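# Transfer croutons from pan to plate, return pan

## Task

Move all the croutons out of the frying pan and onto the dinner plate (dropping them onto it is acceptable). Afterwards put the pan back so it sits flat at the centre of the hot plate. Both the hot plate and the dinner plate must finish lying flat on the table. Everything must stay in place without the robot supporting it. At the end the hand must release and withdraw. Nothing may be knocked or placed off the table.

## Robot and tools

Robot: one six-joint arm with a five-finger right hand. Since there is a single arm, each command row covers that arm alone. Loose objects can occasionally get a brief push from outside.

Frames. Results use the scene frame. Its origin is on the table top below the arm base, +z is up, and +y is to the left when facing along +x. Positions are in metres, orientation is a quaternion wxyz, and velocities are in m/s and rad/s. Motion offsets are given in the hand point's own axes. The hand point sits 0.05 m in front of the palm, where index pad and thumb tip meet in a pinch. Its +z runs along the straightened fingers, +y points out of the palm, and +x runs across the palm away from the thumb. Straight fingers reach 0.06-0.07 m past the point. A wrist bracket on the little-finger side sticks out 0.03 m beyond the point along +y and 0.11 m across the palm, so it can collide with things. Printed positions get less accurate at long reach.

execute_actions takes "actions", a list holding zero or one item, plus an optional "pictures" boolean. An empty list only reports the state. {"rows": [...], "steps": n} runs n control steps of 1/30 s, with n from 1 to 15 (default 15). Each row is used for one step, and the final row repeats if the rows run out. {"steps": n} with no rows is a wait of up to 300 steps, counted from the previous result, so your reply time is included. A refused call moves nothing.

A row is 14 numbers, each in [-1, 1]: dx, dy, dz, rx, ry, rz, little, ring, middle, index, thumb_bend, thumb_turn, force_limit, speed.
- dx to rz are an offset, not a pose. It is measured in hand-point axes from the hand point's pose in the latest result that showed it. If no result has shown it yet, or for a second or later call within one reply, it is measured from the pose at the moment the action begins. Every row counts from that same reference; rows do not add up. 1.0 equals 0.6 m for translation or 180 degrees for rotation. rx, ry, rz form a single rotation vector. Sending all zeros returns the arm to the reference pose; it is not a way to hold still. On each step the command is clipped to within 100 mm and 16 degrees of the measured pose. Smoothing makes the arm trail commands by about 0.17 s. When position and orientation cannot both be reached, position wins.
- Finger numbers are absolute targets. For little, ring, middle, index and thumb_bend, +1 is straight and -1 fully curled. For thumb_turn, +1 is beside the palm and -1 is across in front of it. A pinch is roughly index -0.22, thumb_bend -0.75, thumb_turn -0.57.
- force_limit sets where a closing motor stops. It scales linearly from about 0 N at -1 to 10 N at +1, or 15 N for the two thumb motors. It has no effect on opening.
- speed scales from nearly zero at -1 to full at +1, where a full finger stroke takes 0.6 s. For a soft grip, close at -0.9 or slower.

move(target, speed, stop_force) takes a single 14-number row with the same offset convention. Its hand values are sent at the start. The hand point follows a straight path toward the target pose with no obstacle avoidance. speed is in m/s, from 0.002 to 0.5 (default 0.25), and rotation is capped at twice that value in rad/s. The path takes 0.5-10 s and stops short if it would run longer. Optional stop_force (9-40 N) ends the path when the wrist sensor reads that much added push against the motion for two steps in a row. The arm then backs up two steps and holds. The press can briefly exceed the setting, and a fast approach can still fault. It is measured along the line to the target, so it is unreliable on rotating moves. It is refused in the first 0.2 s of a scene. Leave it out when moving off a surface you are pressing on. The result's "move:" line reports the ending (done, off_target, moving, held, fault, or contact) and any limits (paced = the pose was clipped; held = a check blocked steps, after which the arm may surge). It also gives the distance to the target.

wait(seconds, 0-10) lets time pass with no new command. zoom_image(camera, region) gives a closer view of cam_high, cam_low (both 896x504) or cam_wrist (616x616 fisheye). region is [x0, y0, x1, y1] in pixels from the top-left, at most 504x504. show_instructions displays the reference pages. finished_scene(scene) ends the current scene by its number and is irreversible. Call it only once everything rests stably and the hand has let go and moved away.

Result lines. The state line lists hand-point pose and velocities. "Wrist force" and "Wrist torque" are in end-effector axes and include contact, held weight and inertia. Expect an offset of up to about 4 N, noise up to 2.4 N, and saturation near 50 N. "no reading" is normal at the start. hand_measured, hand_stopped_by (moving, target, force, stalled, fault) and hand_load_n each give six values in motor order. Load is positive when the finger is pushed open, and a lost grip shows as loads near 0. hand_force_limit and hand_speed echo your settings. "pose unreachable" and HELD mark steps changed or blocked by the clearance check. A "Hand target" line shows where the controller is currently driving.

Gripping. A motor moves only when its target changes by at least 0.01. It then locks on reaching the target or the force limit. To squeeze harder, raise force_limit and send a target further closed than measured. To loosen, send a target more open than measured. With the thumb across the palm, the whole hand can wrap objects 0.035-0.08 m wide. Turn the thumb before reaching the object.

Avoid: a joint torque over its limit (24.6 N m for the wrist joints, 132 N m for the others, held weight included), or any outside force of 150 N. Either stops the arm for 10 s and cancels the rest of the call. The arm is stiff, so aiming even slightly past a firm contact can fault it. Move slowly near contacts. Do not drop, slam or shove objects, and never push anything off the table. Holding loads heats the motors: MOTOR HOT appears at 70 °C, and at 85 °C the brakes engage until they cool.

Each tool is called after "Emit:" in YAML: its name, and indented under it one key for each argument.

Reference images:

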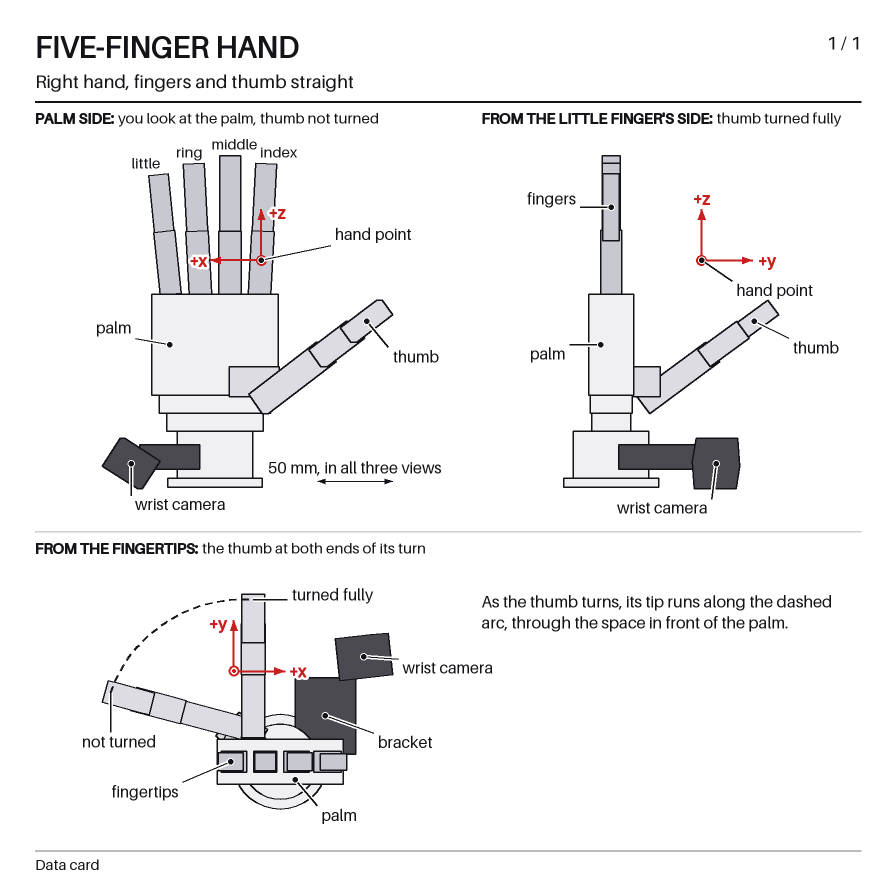

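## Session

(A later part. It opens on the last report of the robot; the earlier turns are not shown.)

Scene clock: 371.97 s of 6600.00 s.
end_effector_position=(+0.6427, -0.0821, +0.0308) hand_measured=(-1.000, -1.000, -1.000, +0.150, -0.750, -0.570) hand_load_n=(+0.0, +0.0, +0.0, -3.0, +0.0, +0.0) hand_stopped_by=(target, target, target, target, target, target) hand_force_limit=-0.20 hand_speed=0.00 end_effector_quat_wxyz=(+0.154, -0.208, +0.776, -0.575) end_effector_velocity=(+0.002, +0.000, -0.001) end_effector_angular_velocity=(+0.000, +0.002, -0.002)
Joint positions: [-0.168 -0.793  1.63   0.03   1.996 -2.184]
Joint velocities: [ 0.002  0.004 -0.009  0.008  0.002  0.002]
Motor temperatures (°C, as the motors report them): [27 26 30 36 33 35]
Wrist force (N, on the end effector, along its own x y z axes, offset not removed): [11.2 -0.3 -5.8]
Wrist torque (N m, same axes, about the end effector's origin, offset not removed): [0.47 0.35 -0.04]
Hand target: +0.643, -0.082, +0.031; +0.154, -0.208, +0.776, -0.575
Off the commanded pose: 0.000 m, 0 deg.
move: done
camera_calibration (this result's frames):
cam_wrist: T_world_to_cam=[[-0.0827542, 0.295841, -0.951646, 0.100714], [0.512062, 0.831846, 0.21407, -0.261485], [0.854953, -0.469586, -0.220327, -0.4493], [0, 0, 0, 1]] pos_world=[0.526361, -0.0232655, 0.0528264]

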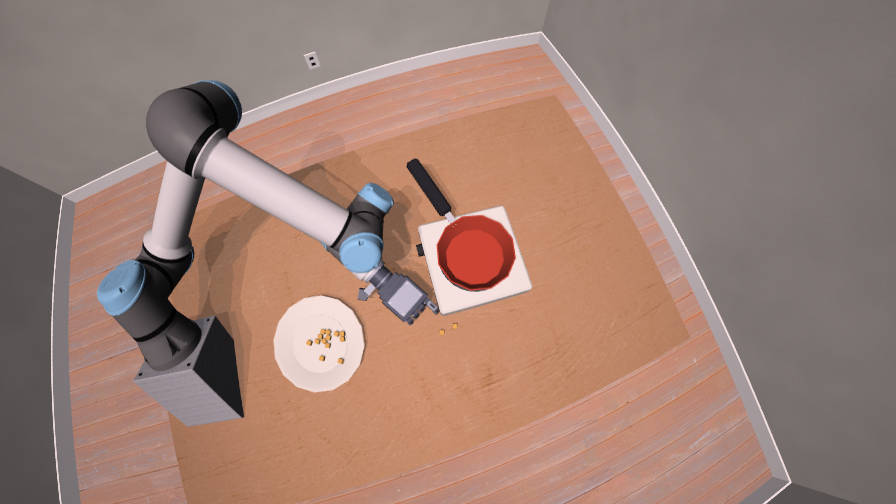

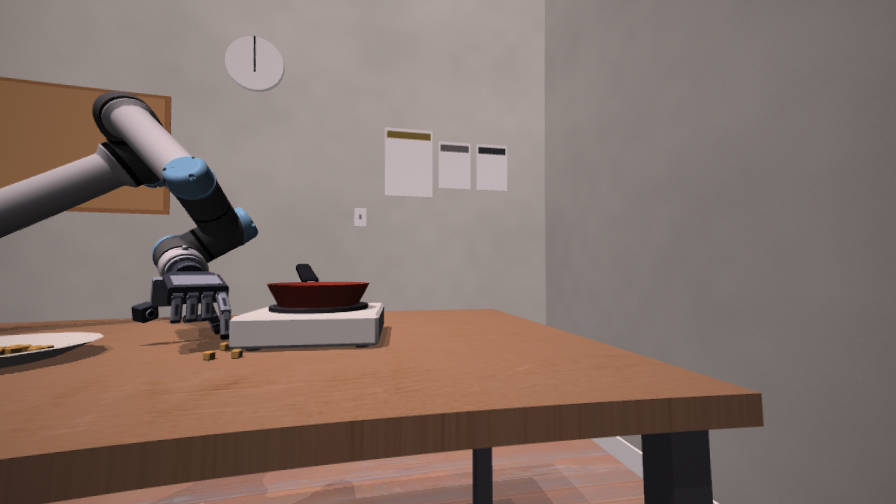

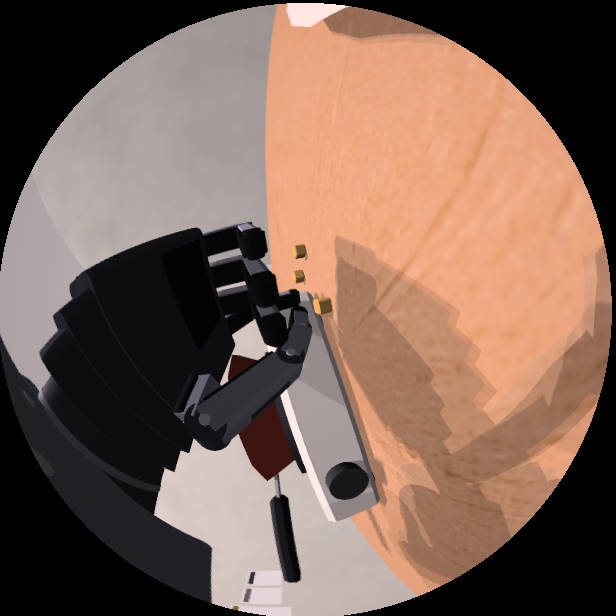

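Emit:
move:
  target: [0,0.031,0.004,0,0,0,-1,-1,-1,0.15,-0.75,-0.57,-0.2,0]
  speed: 0.03

Emit:
move:
  target: [0,0,0,0,0,0,-1,-1,-1,-0.35,-0.75,-0.57,-0.2,-0.8]

Emit:
move:
  target: [0,-0.064,-0.02,0,0,0,-1,-1,-1,-0.35,-0.75,-0.57,-0.2,-0.8]
  speed: 0.1

Emit:
move:
  target: [0.429,0.078,-0.214,0,0,0,-1,-1,-1,-0.35,-0.75,-0.57,-0.2,-0.8]

Emit:
move:
  target: [0,0,0,0,0,0,-1,-1,-1,0.15,-0.75,-0.57,-0.2,0]

Emit:
move:
  target: [-0.369,-0.073,0.323,0,0,0,-1,-1,-1,0.15,-0.75,-0.57,-0.2,0]

Emit:
zoom_image:
  camera: "cam_wrist"
  region: [200,200,420,420]

Scene clock: 392.10 s of 6600.00 s.
end_effector_position=(+0.6412, -0.0794, +0.0124) hand_measured=(-1.000, -1.000, -1.000, +0.150, -0.750, -0.570) hand_load_n=(+0.0, +0.0, +0.0, +0.0, +0.0, +0.0) hand_stopped_by=(target, target, target, target, target, target) hand_force_limit=-0.20 hand_speed=0.00 end_effector_quat_wxyz=(+0.154, -0.208, +0.776, -0.575) end_effector_velocity=(+0.000, +0.000, -0.001) end_effector_angular_velocity=(-0.001, -0.001, -0.000)
Joint positions: [-0.142 -0.766  1.625  0.017  2.013 -2.162]
Joint velocities: [ 0.002  0.003 -0.002 -0.001  0.002  0.002]
Motor temperatures (°C, as the motors report them): [27 26 30 36 33 35]
Wrist force (N, on the end effector, along its own x y z axes, offset not removed): [-1.6 3.1 -0.6]
Wrist torque (N m, same axes, about the end effector's origin, offset not removed): [0.62 0.30 -0.19]
Hand target: +0.641, -0.079, +0.012; +0.154, -0.208, +0.776, -0.575
Off the commanded pose: 0.000 m, 0 deg.
After step 90, 16.17 s passed at rest.
move: done
camera_calibration (this result's frames):
cam_wrist: T_world_to_cam=[[-0.0827579, 0.29586, -0.95164, 0.0823529], [0.512055, 0.831846, 0.214086, -0.258994], [0.854957, -0.469574, -0.220338, -0.450764], [0, 0, 0, 1]] pos_world=[0.524818, -0.0205888, 0.0344969]

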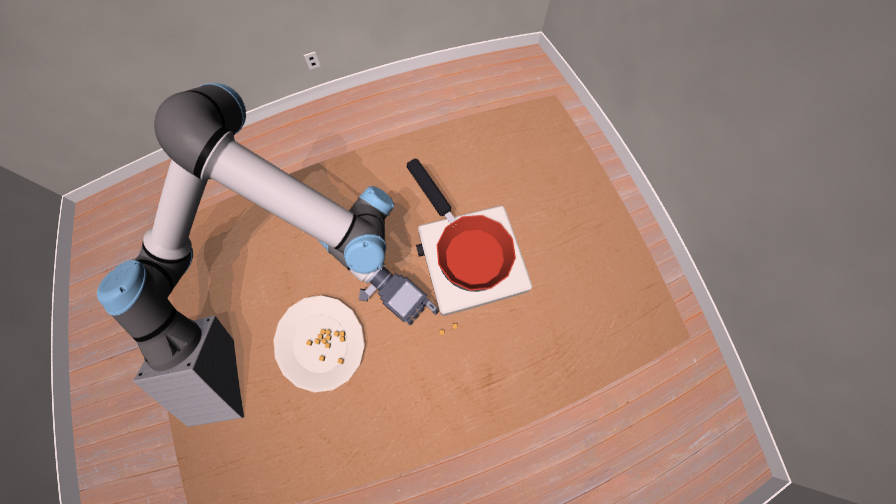

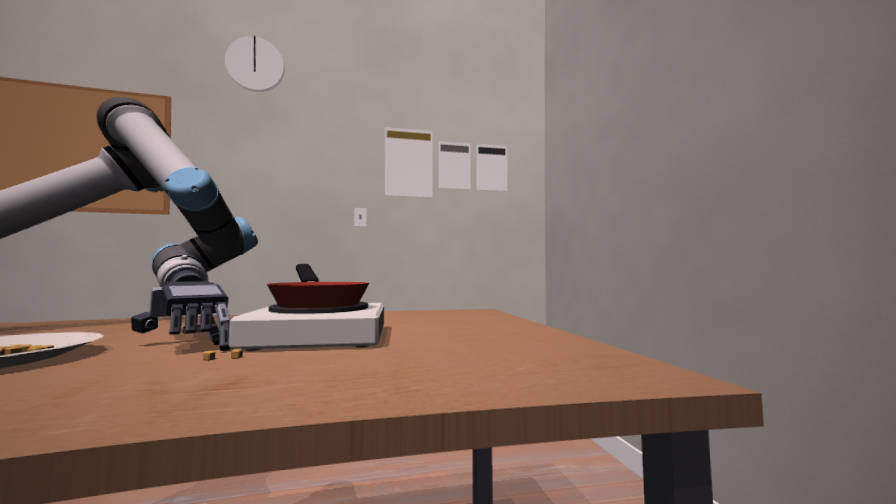

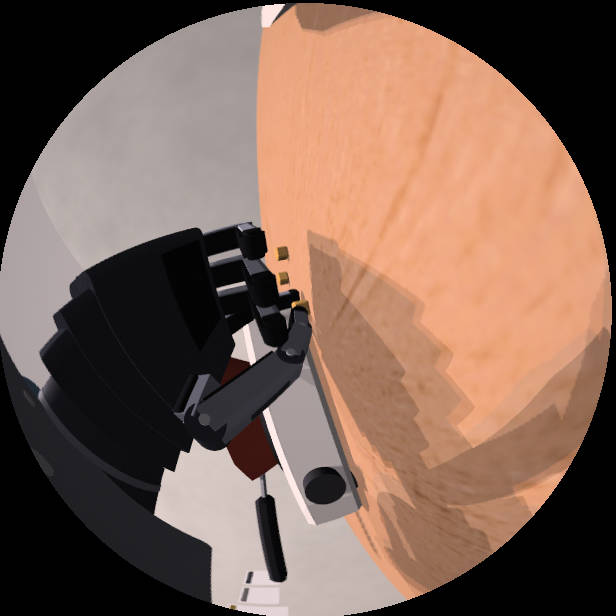

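Scene clock: 392.97 s of 6600.00 s.
end_effector_position=(+0.6412, -0.0794, +0.0124) hand_measured=(-1.000, -1.000, -1.000, -0.048, -0.750, -0.570) hand_load_n=(+0.0, +0.0, +0.0, +4.0, +0.5, +0.0) hand_stopped_by=(target, target, target, force, target, target) hand_force_limit=-0.20 hand_speed=-0.80 end_effector_quat_wxyz=(+0.154, -0.208, +0.776, -0.575) end_effector_velocity=(+0.000, +0.000, +0.001) end_effector_angular_velocity=(-0.001, -0.001, +0.000)
Joint positions: [-0.142 -0.766  1.625  0.017  2.013 -2.162]
Joint velocities: [-0.    -0.002  0.    -0.     0.001 -0.   ]
Motor temperatures (°C, as the motors report them): [27 26 30 36 33 35]
Wrist force (N, on the end effector, along its own x y z axes, offset not removed): [1.4 1.1 -1.8]
Wrist torque (N m, same axes, about the end effector's origin, offset not removed): [0.33 -0.21 -0.09]
Hand target: +0.641, -0.079, +0.012; +0.154, -0.208, +0.776, -0.575
Off the commanded pose: 0.000 m, 0 deg.
move: done
camera_calibration (this result's frames):
cam_wrist: T_world_to_cam=[[-0.0827092, 0.295826, -0.951654, 0.0823174], [0.512078, 0.831834, 0.214074, -0.258988], [0.854948, -0.469615, -0.220286, -0.450781], [0, 0, 0, 1]] pos_world=[0.524824, -0.0206101, 0.0344796]

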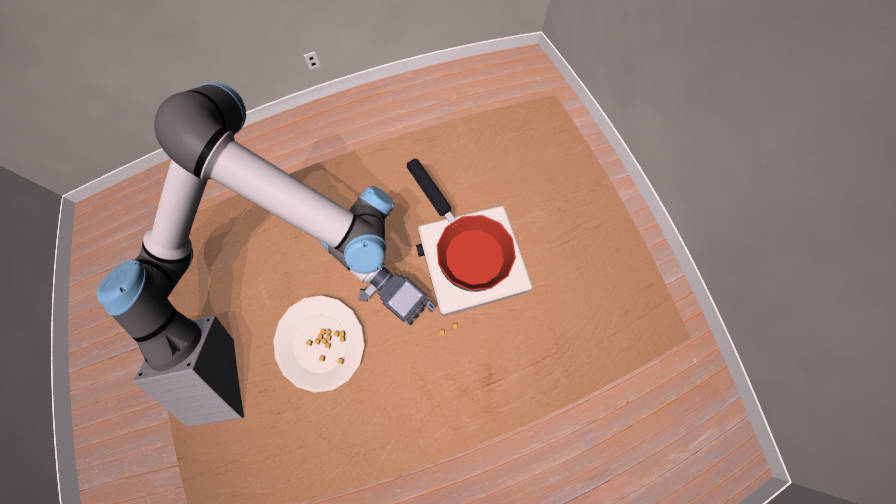

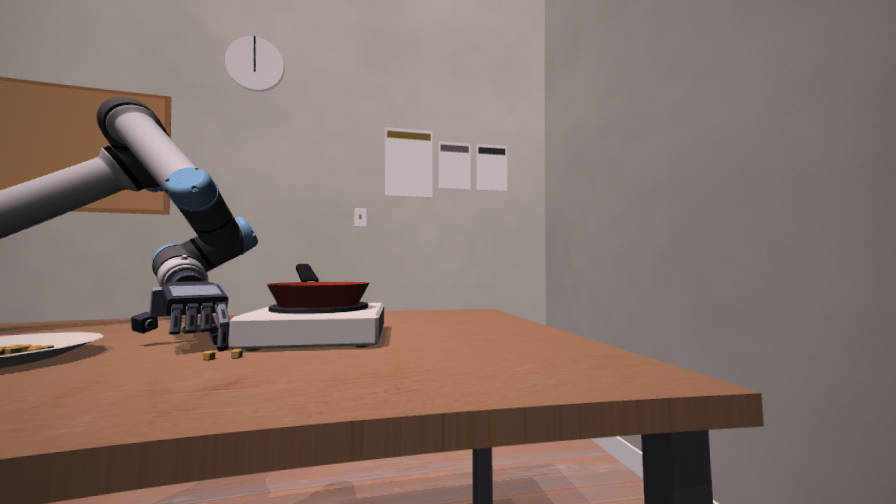

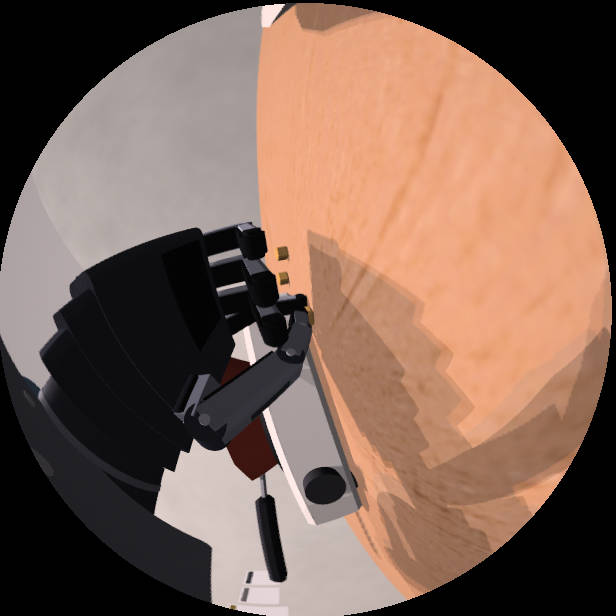

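Scene clock: 393.87 s of 6600.00 s.
end_effector_position=(+0.6410, -0.0792, +0.0525) hand_measured=(-1.000, -1.000, -1.000, -0.048, -0.750, -0.570) hand_load_n=(+0.0, +0.0, +0.0, +4.0, +0.5, +0.0) hand_stopped_by=(target, target, target, force, target, target) hand_force_limit=-0.20 hand_speed=-0.80 end_effector_quat_wxyz=(+0.154, -0.208, +0.776, -0.575) end_effector_velocity=(+0.000, +0.000, +0.002) end_effector_angular_velocity=(-0.001, -0.000, -0.000)
Joint positions: [-0.191 -0.834  1.643  0.05   1.982 -2.202]
Joint velocities: [-0.001 -0.003  0.     0.001 -0.    -0.002]
Motor temperatures (°C, as the motors report them): [27 26 30 36 33 35]
Wrist force (N, on the end effector, along its own x y z axes, offset not removed): [-0.2 2.4 -0.8]
Wrist torque (N m, same axes, about the end effector's origin, offset not removed): [0.52 0.21 -0.08]
Hand target: +0.641, -0.079, +0.053; +0.154, -0.208, +0.776, -0.575
Off the commanded pose: 0.000 m, 0 deg.
move: done
camera_calibration (this result's frames):
cam_wrist: T_world_to_cam=[[-0.0827103, 0.29579, -0.951666, 0.120349], [0.512086, 0.831838, 0.21404, -0.267697], [0.854943, -0.469631, -0.220271, -0.441688], [0, 0, 0, 1]] pos_world=[0.524656, -0.0203476, 0.0745386]

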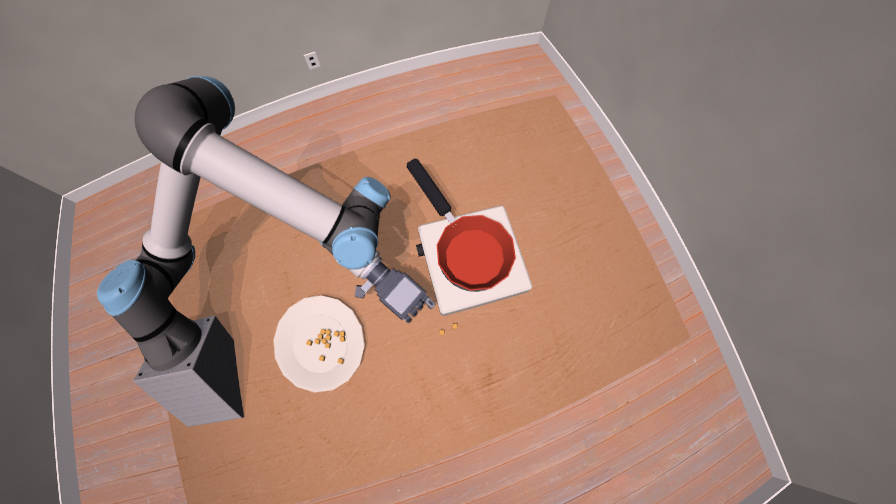

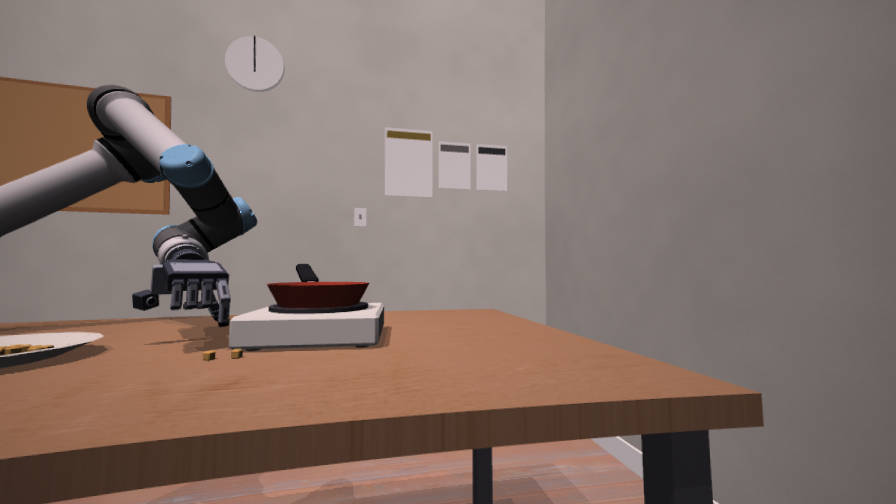

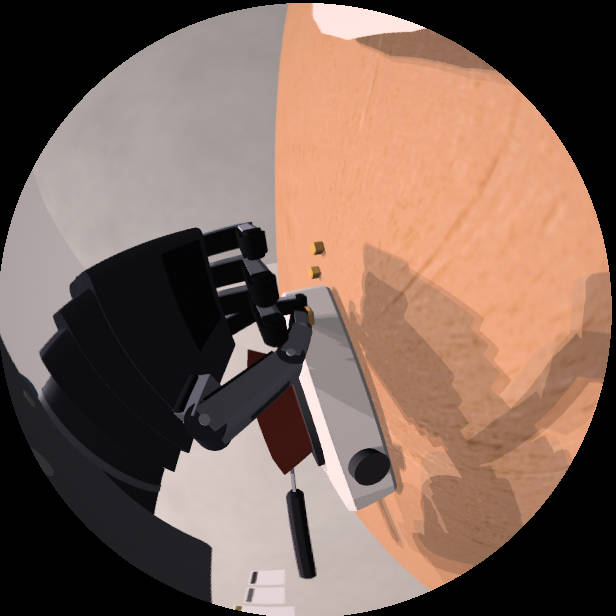

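Scene clock: 395.63 s of 6600.00 s.
end_effector_position=(+0.3500, -0.0896, +0.0449) hand_measured=(-1.000, -1.000, -1.000, -0.048, -0.750, -0.570) hand_load_n=(+0.0, +0.0, +0.0, +4.0, +0.5, +0.0) hand_stopped_by=(target, target, target, force, target, target) hand_force_limit=-0.20 hand_speed=-0.80 end_effector_quat_wxyz=(+0.154, -0.208, +0.776, -0.575) end_effector_velocity=(-0.002, -0.000, +0.000) end_effector_angular_velocity=(+0.003, -0.000, +0.006)
Joint positions: [-0.483 -1.173  2.563 -0.6    1.783 -2.428]
Joint velocities: [-0.017 -0.002  0.011 -0.013 -0.018 -0.013]
Motor temperatures (°C, as the motors report them): [27 26 30 36 33 35]
Wrist force (N, on the end effector, along its own x y z axes, offset not removed): [0.9 2.4 -1.0]
Wrist torque (N m, same axes, about the end effector's origin, offset not removed): [0.55 -0.01 0.00]
Hand target: +0.350, -0.090, +0.045; +0.154, -0.208, +0.776, -0.575
Off the commanded pose: 0.000 m, 0 deg.
move: done
camera_calibration (this result's frames):
cam_wrist: T_world_to_cam=[[-0.0826242, 0.295387, -0.951798, 0.0920987], [0.512512, 0.831684, 0.213619, -0.108523], [0.854696, -0.470158, -0.220106, -0.199395], [0, 0, 0, 1]] pos_world=[0.233651, -0.0306956, 0.0669536]

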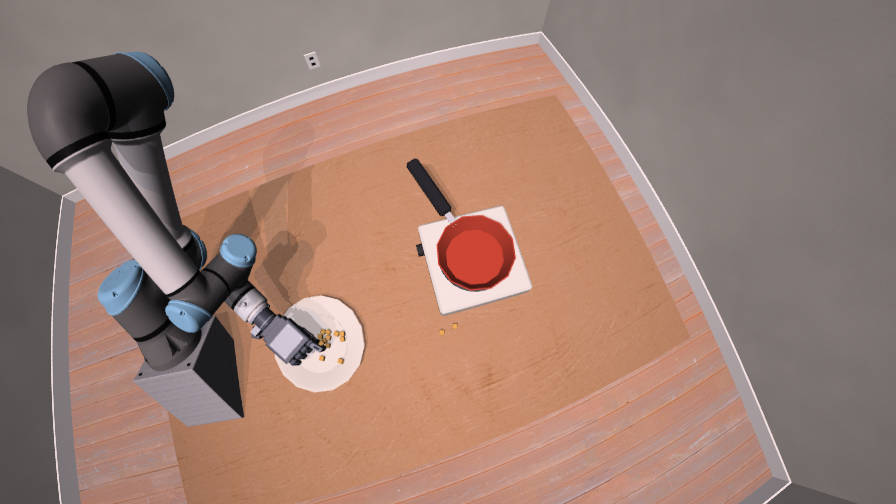

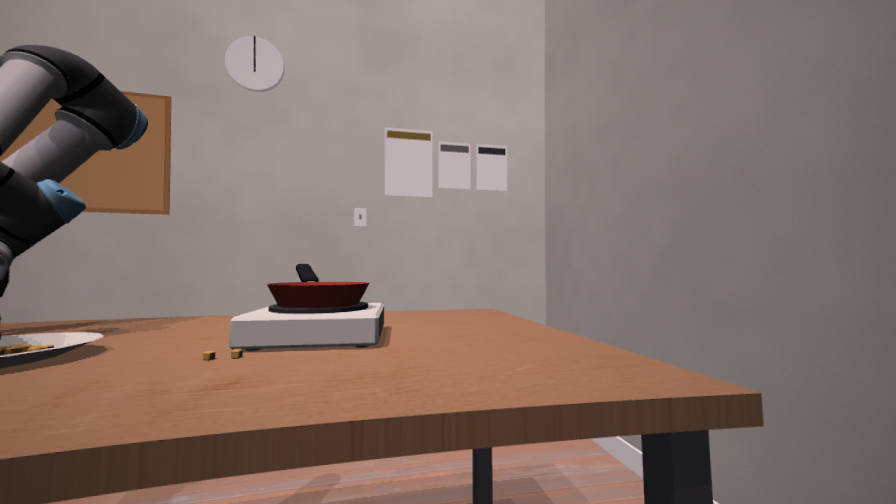

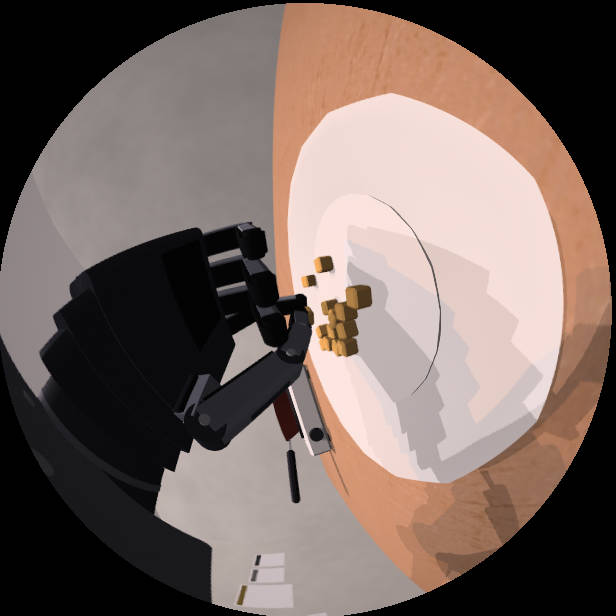

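Scene clock: 396.13 s of 6600.00 s.
end_effector_position=(+0.3500, -0.0896, +0.0449) hand_measured=(-1.000, -1.000, -1.000, +0.150, -0.750, -0.570) hand_load_n=(+0.0, +0.0, +0.0, +0.0, +0.0, +0.0) hand_stopped_by=(target, target, target, target, target, target) hand_force_limit=-0.20 hand_speed=0.00 end_effector_quat_wxyz=(+0.154, -0.208, +0.776, -0.575) end_effector_velocity=(+0.001, +0.000, +0.000) end_effector_angular_velocity=(-0.000, -0.000, +0.001)
Joint positions: [-0.483 -1.173  2.563 -0.6    1.782 -2.428]
Joint velocities: [ 0.001 -0.    -0.001  0.    -0.     0.   ]
Motor temperatures (°C, as the motors report them): [27 26 30 36 33 35]
Wrist force (N, on the end effector, along its own x y z axes, offset not removed): [-0.4 2.4 0.3]
Wrist torque (N m, same axes, about the end effector's origin, offset not removed): [0.49 0.17 -0.08]
Hand target: +0.350, -0.090, +0.045; +0.154, -0.208, +0.776, -0.575
Off the commanded pose: 0.000 m, 0 deg.
move: done
camera_calibration (this result's frames):
cam_wrist: T_world_to_cam=[[-0.0825792, 0.295351, -0.951813, 0.0921079], [0.512456, 0.831717, 0.213624, -0.108522], [0.854734, -0.470121, -0.220037, -0.199415], [0, 0, 0, 1]] pos_world=[0.233666, -0.0306936, 0.0669738]

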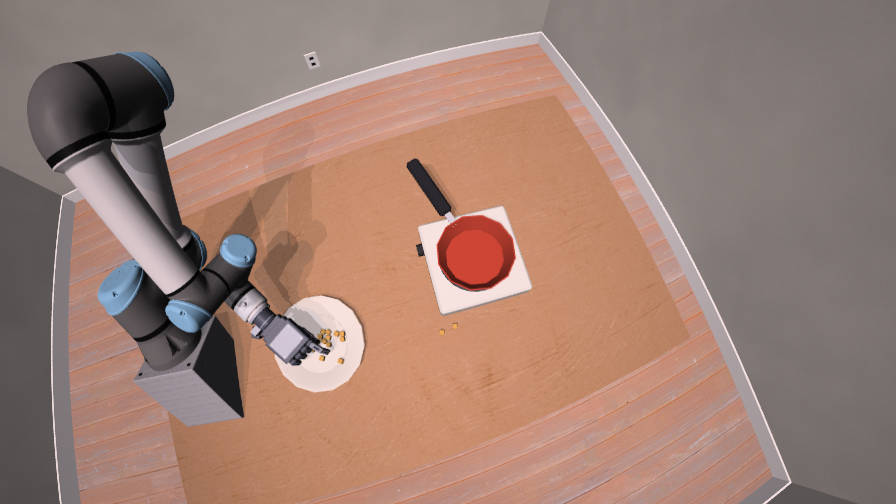

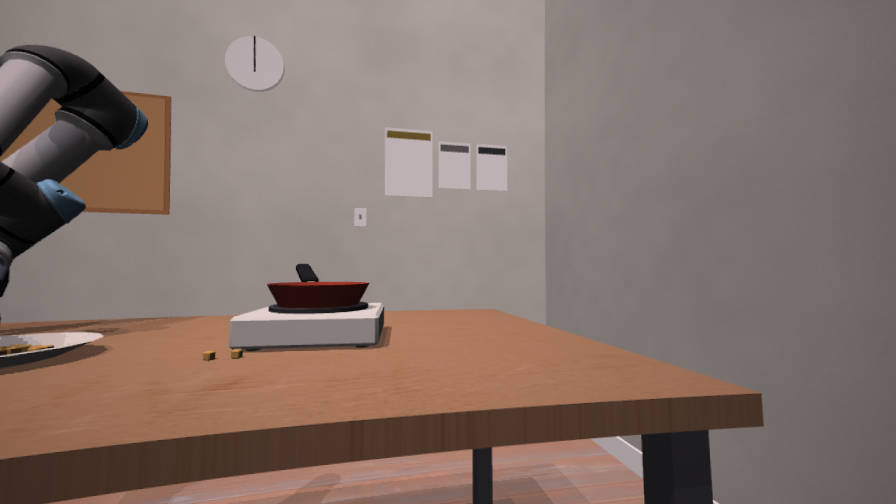

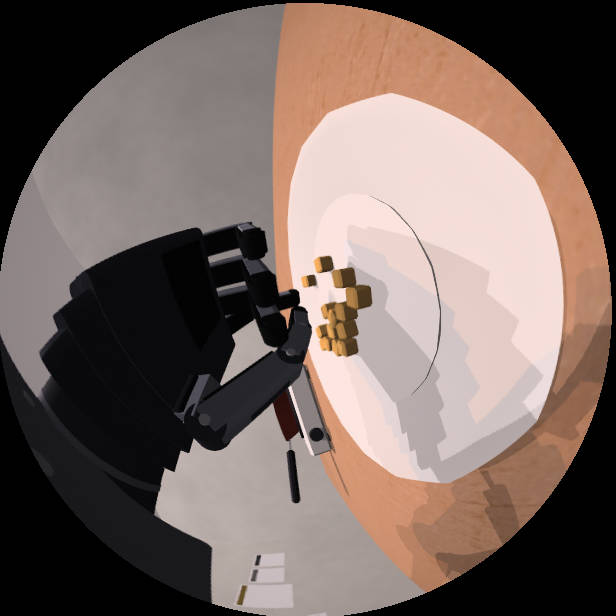

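Scene clock: 397.93 s of 6600.00 s.
end_effector_position=(+0.6407, -0.1506, +0.0306) hand_measured=(-1.000, -1.000, -1.000, +0.150, -0.750, -0.570) hand_load_n=(+0.0, +0.0, +0.0, +0.0, +0.0, +0.0) hand_stopped_by=(target, target, target, target, target, target) hand_force_limit=-0.20 hand_speed=0.00 end_effector_quat_wxyz=(+0.154, -0.208, +0.776, -0.575) end_effector_velocity=(+0.002, -0.000, -0.000) end_effector_angular_velocity=(+0.001, +0.000, -0.001)
Joint positions: [-0.279 -0.732  1.646 -0.082  1.923 -2.274]
Joint velocities: [ 0.001  0.004 -0.008  0.006  0.001  0.002]
Motor temperatures (°C, as the motors report them): [27 26 30 36 33 35]
Wrist force (N, on the end effector, along its own x y z axes, offset not removed): [2.8 1.1 -1.7]
Wrist torque (N m, same axes, about the end effector's origin, offset not removed): [0.23 -0.30 0.01]
Hand target: +0.641, -0.151, +0.031; +0.154, -0.208, +0.776, -0.575
Off the commanded pose: 0.000 m, 0 deg.
move: done
camera_calibration (this result's frames):
cam_wrist: T_world_to_cam=[[-0.0825331, 0.295428, -0.951793, 0.120508], [0.512295, 0.831783, 0.213755, -0.203593], [0.854835, -0.469957, -0.219996, -0.479754], [0, 0, 0, 1]] pos_world=[0.524356, -0.0917201, 0.0526736]

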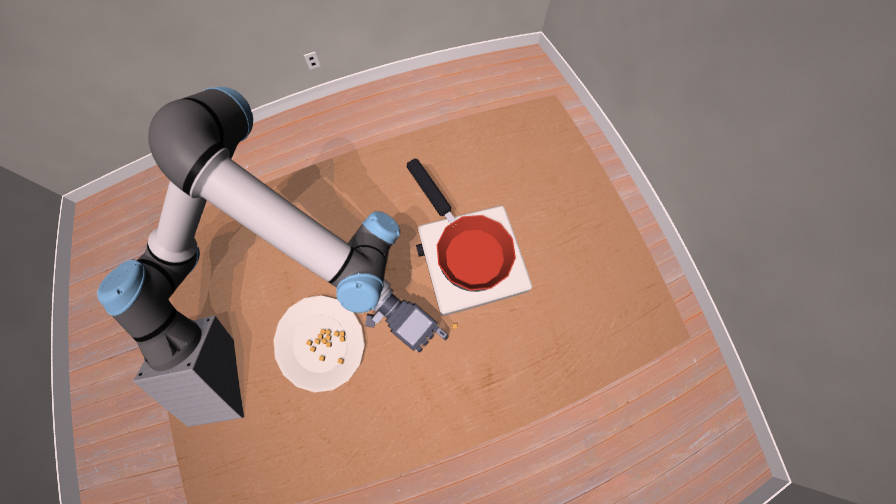

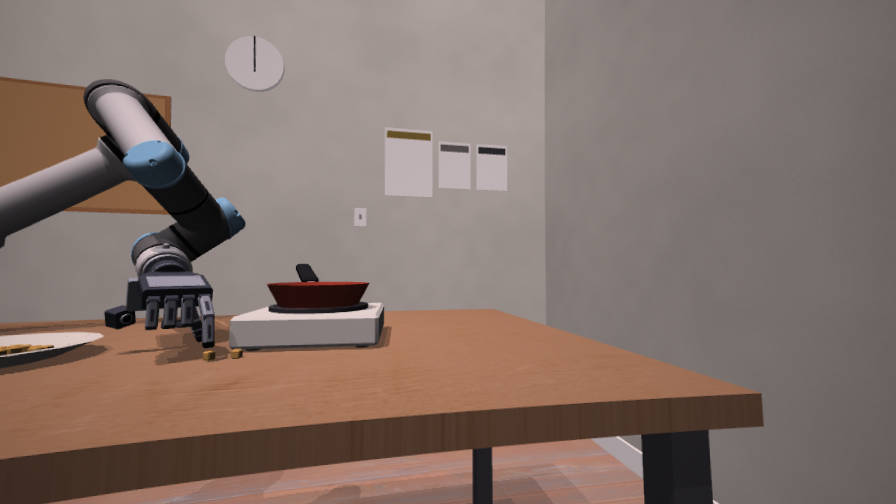

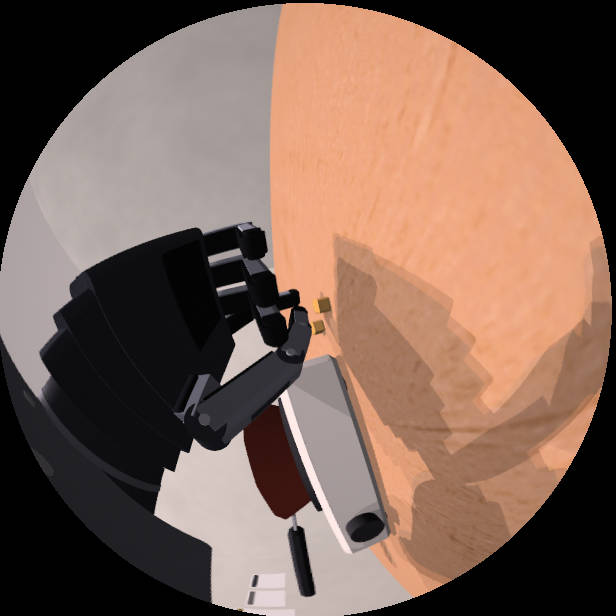

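Region (200, 200, 420, 420) of cam_wrist's 616x616 image, scaled by 2.291, with more detail than that image has.

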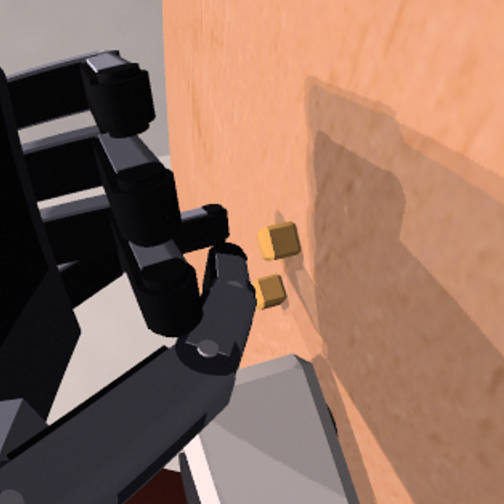

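Emit:
move:
  target: [0,0.030,0.006,0,0,0,-1,-1,-1,0.15,-0.75,-0.57,-0.2,0]
  speed: 0.03

Emit:
move:
  target: [0,0,0,0,0,0,-1,-1,-1,-0.35,-0.75,-0.57,-0.2,-0.8]

Emit:
move:
  target: [0,-0.064,-0.02,0,0,0,-1,-1,-1,-0.35,-0.75,-0.57,-0.2,-0.8]
  speed: 0.1

Scene clock: 417.33 s of 6600.00 s.
end_effector_position=(+0.6398, -0.1490, +0.0125) hand_measured=(-1.000, -1.000, -1.000, +0.150, -0.750, -0.570) hand_load_n=(+0.0, +0.0, +0.0, +0.0, +0.0, +0.0) hand_stopped_by=(target, target, target, target, target, target) hand_force_limit=-0.20 hand_speed=0.00 end_effector_quat_wxyz=(+0.154, -0.208, +0.776, -0.575) end_effector_velocity=(-0.000, -0.000, -0.002) end_effector_angular_velocity=(+0.001, -0.000, -0.000)
Joint positions: [-0.255 -0.704  1.641 -0.098  1.939 -2.255]
Joint velocities: [ 0.002  0.003 -0.001 -0.002  0.001  0.002]
Motor temperatures (°C, as the motors report them): [27 26 30 36 33 35]
Wrist force (N, on the end effector, along its own x y z axes, offset not removed): [0.0 0.4 -2.2]
Wrist torque (N m, same axes, about the end effector's origin, offset not removed): [0.34 0.13 -0.08]
Hand target: +0.640, -0.149, +0.012; +0.154, -0.208, +0.776, -0.575
Off the commanded pose: 0.000 m, 0 deg.
After step 90, 15.47 s passed at rest.
move: done
camera_calibration (this result's frames):
cam_wrist: T_world_to_cam=[[-0.0825355, 0.295445, -0.951788, 0.102758], [0.512289, 0.831782, 0.21377, -0.200543], [0.854838, -0.469947, -0.220005, -0.48226], [0, 0, 0, 1]] pos_world=[0.523471, -0.0901884, 0.0345739]

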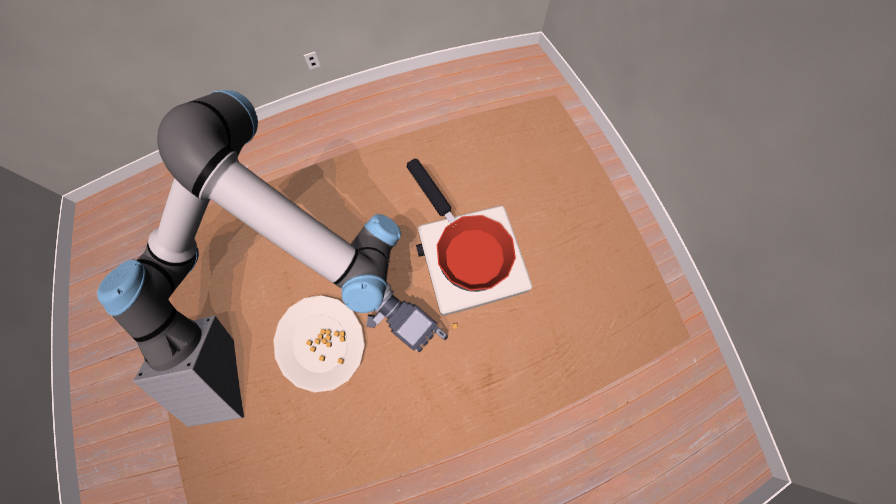

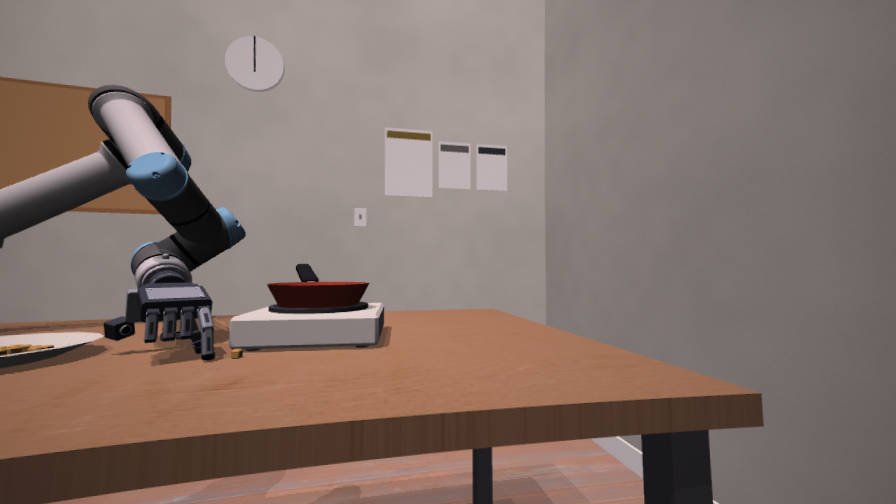

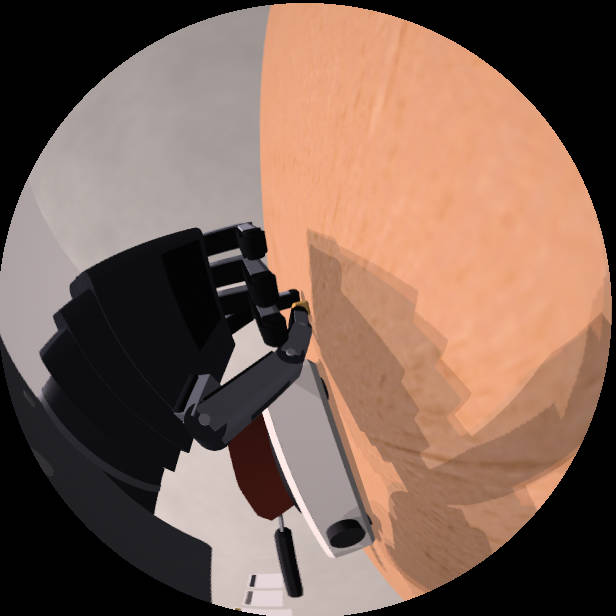

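Scene clock: 418.20 s of 6600.00 s.
end_effector_position=(+0.6398, -0.1491, +0.0125) hand_measured=(-1.000, -1.000, -1.000, -0.048, -0.750, -0.570) hand_load_n=(+0.0, +0.0, +0.0, +4.0, +1.0, +0.0) hand_stopped_by=(target, target, target, force, target, target) hand_force_limit=-0.20 hand_speed=-0.80 end_effector_quat_wxyz=(+0.154, -0.208, +0.776, -0.575) end_effector_velocity=(+0.000, +0.000, -0.000) end_effector_angular_velocity=(+0.001, +0.000, +0.002)
Joint positions: [-0.255 -0.704  1.641 -0.098  1.939 -2.255]
Joint velocities: [ 0.    -0.    -0.     0.    -0.002 -0.   ]
Motor temperatures (°C, as the motors report them): [27 26 30 36 33 35]
Wrist force (N, on the end effector, along its own x y z axes, offset not removed): [0.3 0.8 0.0]
Wrist torque (N m, same axes, about the end effector's origin, offset not removed): [0.15 -0.10 -0.15]
Hand target: +0.640, -0.149, +0.013; +0.154, -0.208, +0.776, -0.575
Off the commanded pose: 0.000 m, 0 deg.
move: done
camera_calibration (this result's frames):
cam_wrist: T_world_to_cam=[[-0.0824465, 0.29542, -0.951803, 0.102704], [0.512299, 0.831771, 0.213789, -0.200538], [0.85484, -0.469982, -0.21992, -0.48229], [0, 0, 0, 1]] pos_world=[0.523484, -0.0902064, 0.0345611]

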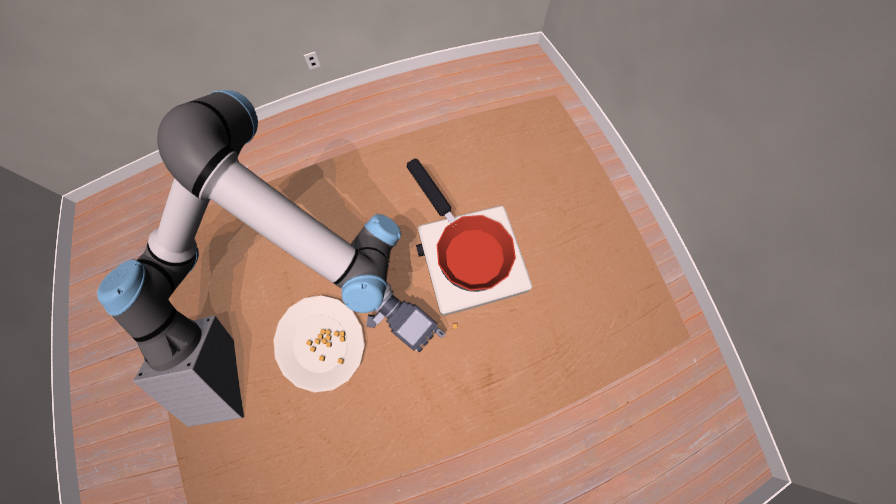

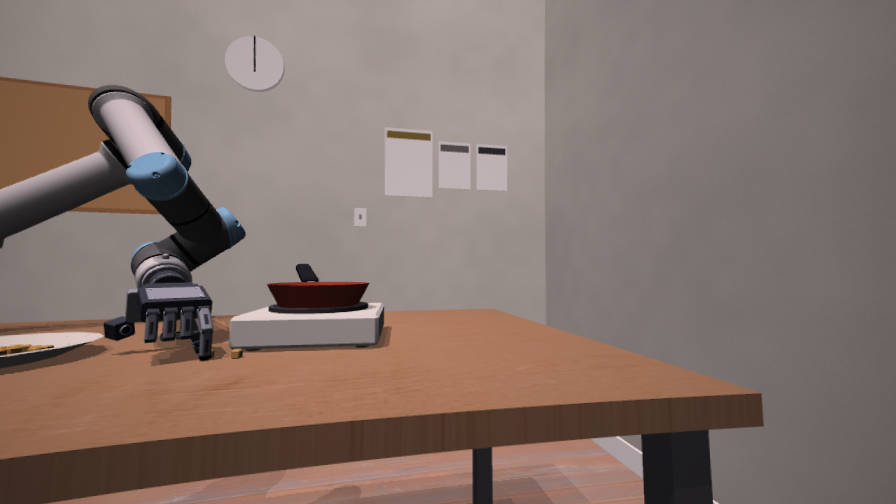

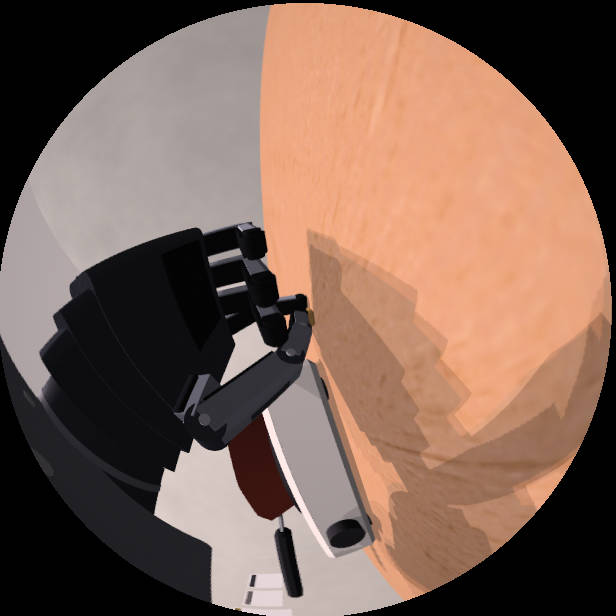

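Scene clock: 419.10 s of 6600.00 s.
end_effector_position=(+0.6397, -0.1488, +0.0526) hand_measured=(-1.000, -1.000, -1.000, -0.048, -0.750, -0.570) hand_load_n=(+0.0, +0.0, +0.0, +4.0, +1.0, +0.0) hand_stopped_by=(target, target, target, force, target, target) hand_force_limit=-0.20 hand_speed=-0.80 end_effector_quat_wxyz=(+0.154, -0.208, +0.776, -0.575) end_effector_velocity=(-0.001, -0.000, +0.000) end_effector_angular_velocity=(+0.001, +0.002, +0.000)
Joint positions: [-0.304 -0.771  1.657 -0.06   1.907 -2.293]
Joint velocities: [-0.002 -0.001  0.001  0.002 -0.003 -0.002]
Motor temperatures (°C, as the motors report them): [27 26 30 36 33 35]
Wrist force (N, on the end effector, along its own x y z axes, offset not removed): [-0.8 1.4 -1.0]
Wrist torque (N m, same axes, about the end effector's origin, offset not removed): [0.42 0.20 -0.11]
Hand target: +0.640, -0.149, +0.053; +0.154, -0.208, +0.776, -0.575
Off the commanded pose: 0.000 m, 0 deg.
move: done
camera_calibration (this result's frames):
cam_wrist: T_world_to_cam=[[-0.0824488, 0.295386, -0.951814, 0.140734], [0.512308, 0.831775, 0.213756, -0.209249], [0.854835, -0.469998, -0.219908, -0.473198], [0, 0, 0, 1]] pos_world=[0.52331, -0.0899251, 0.0746211]

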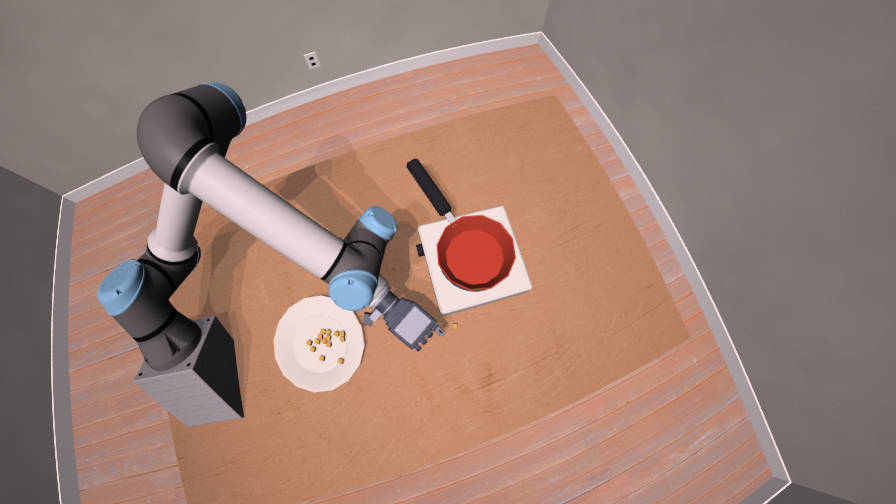

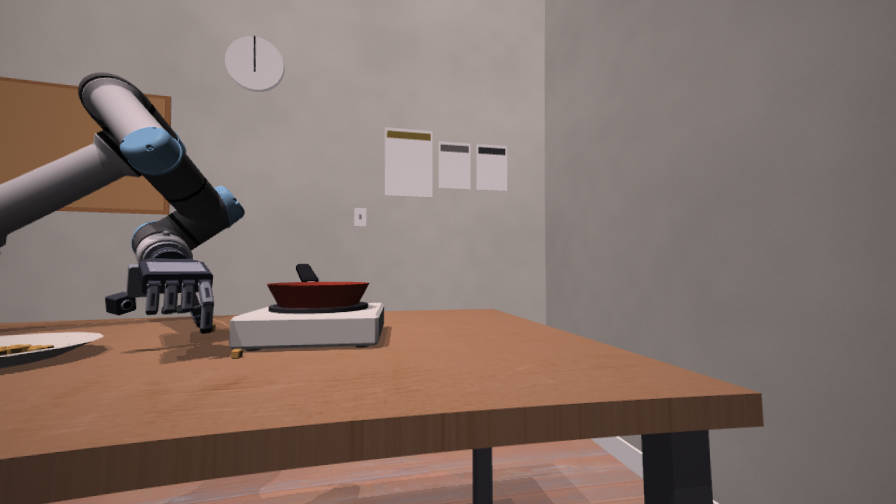

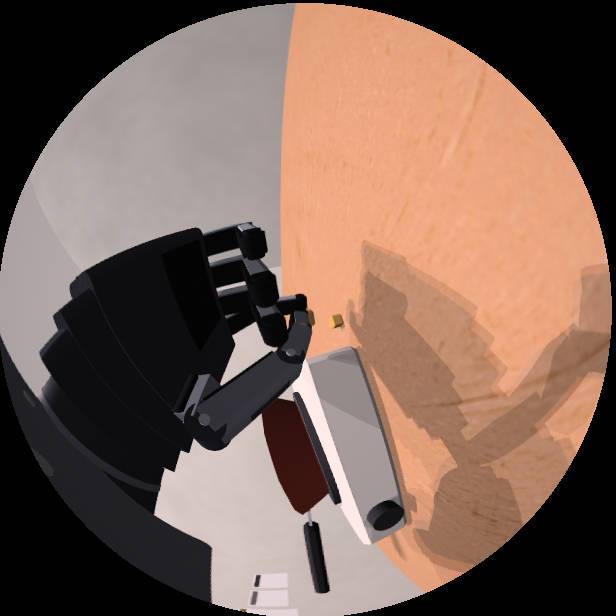

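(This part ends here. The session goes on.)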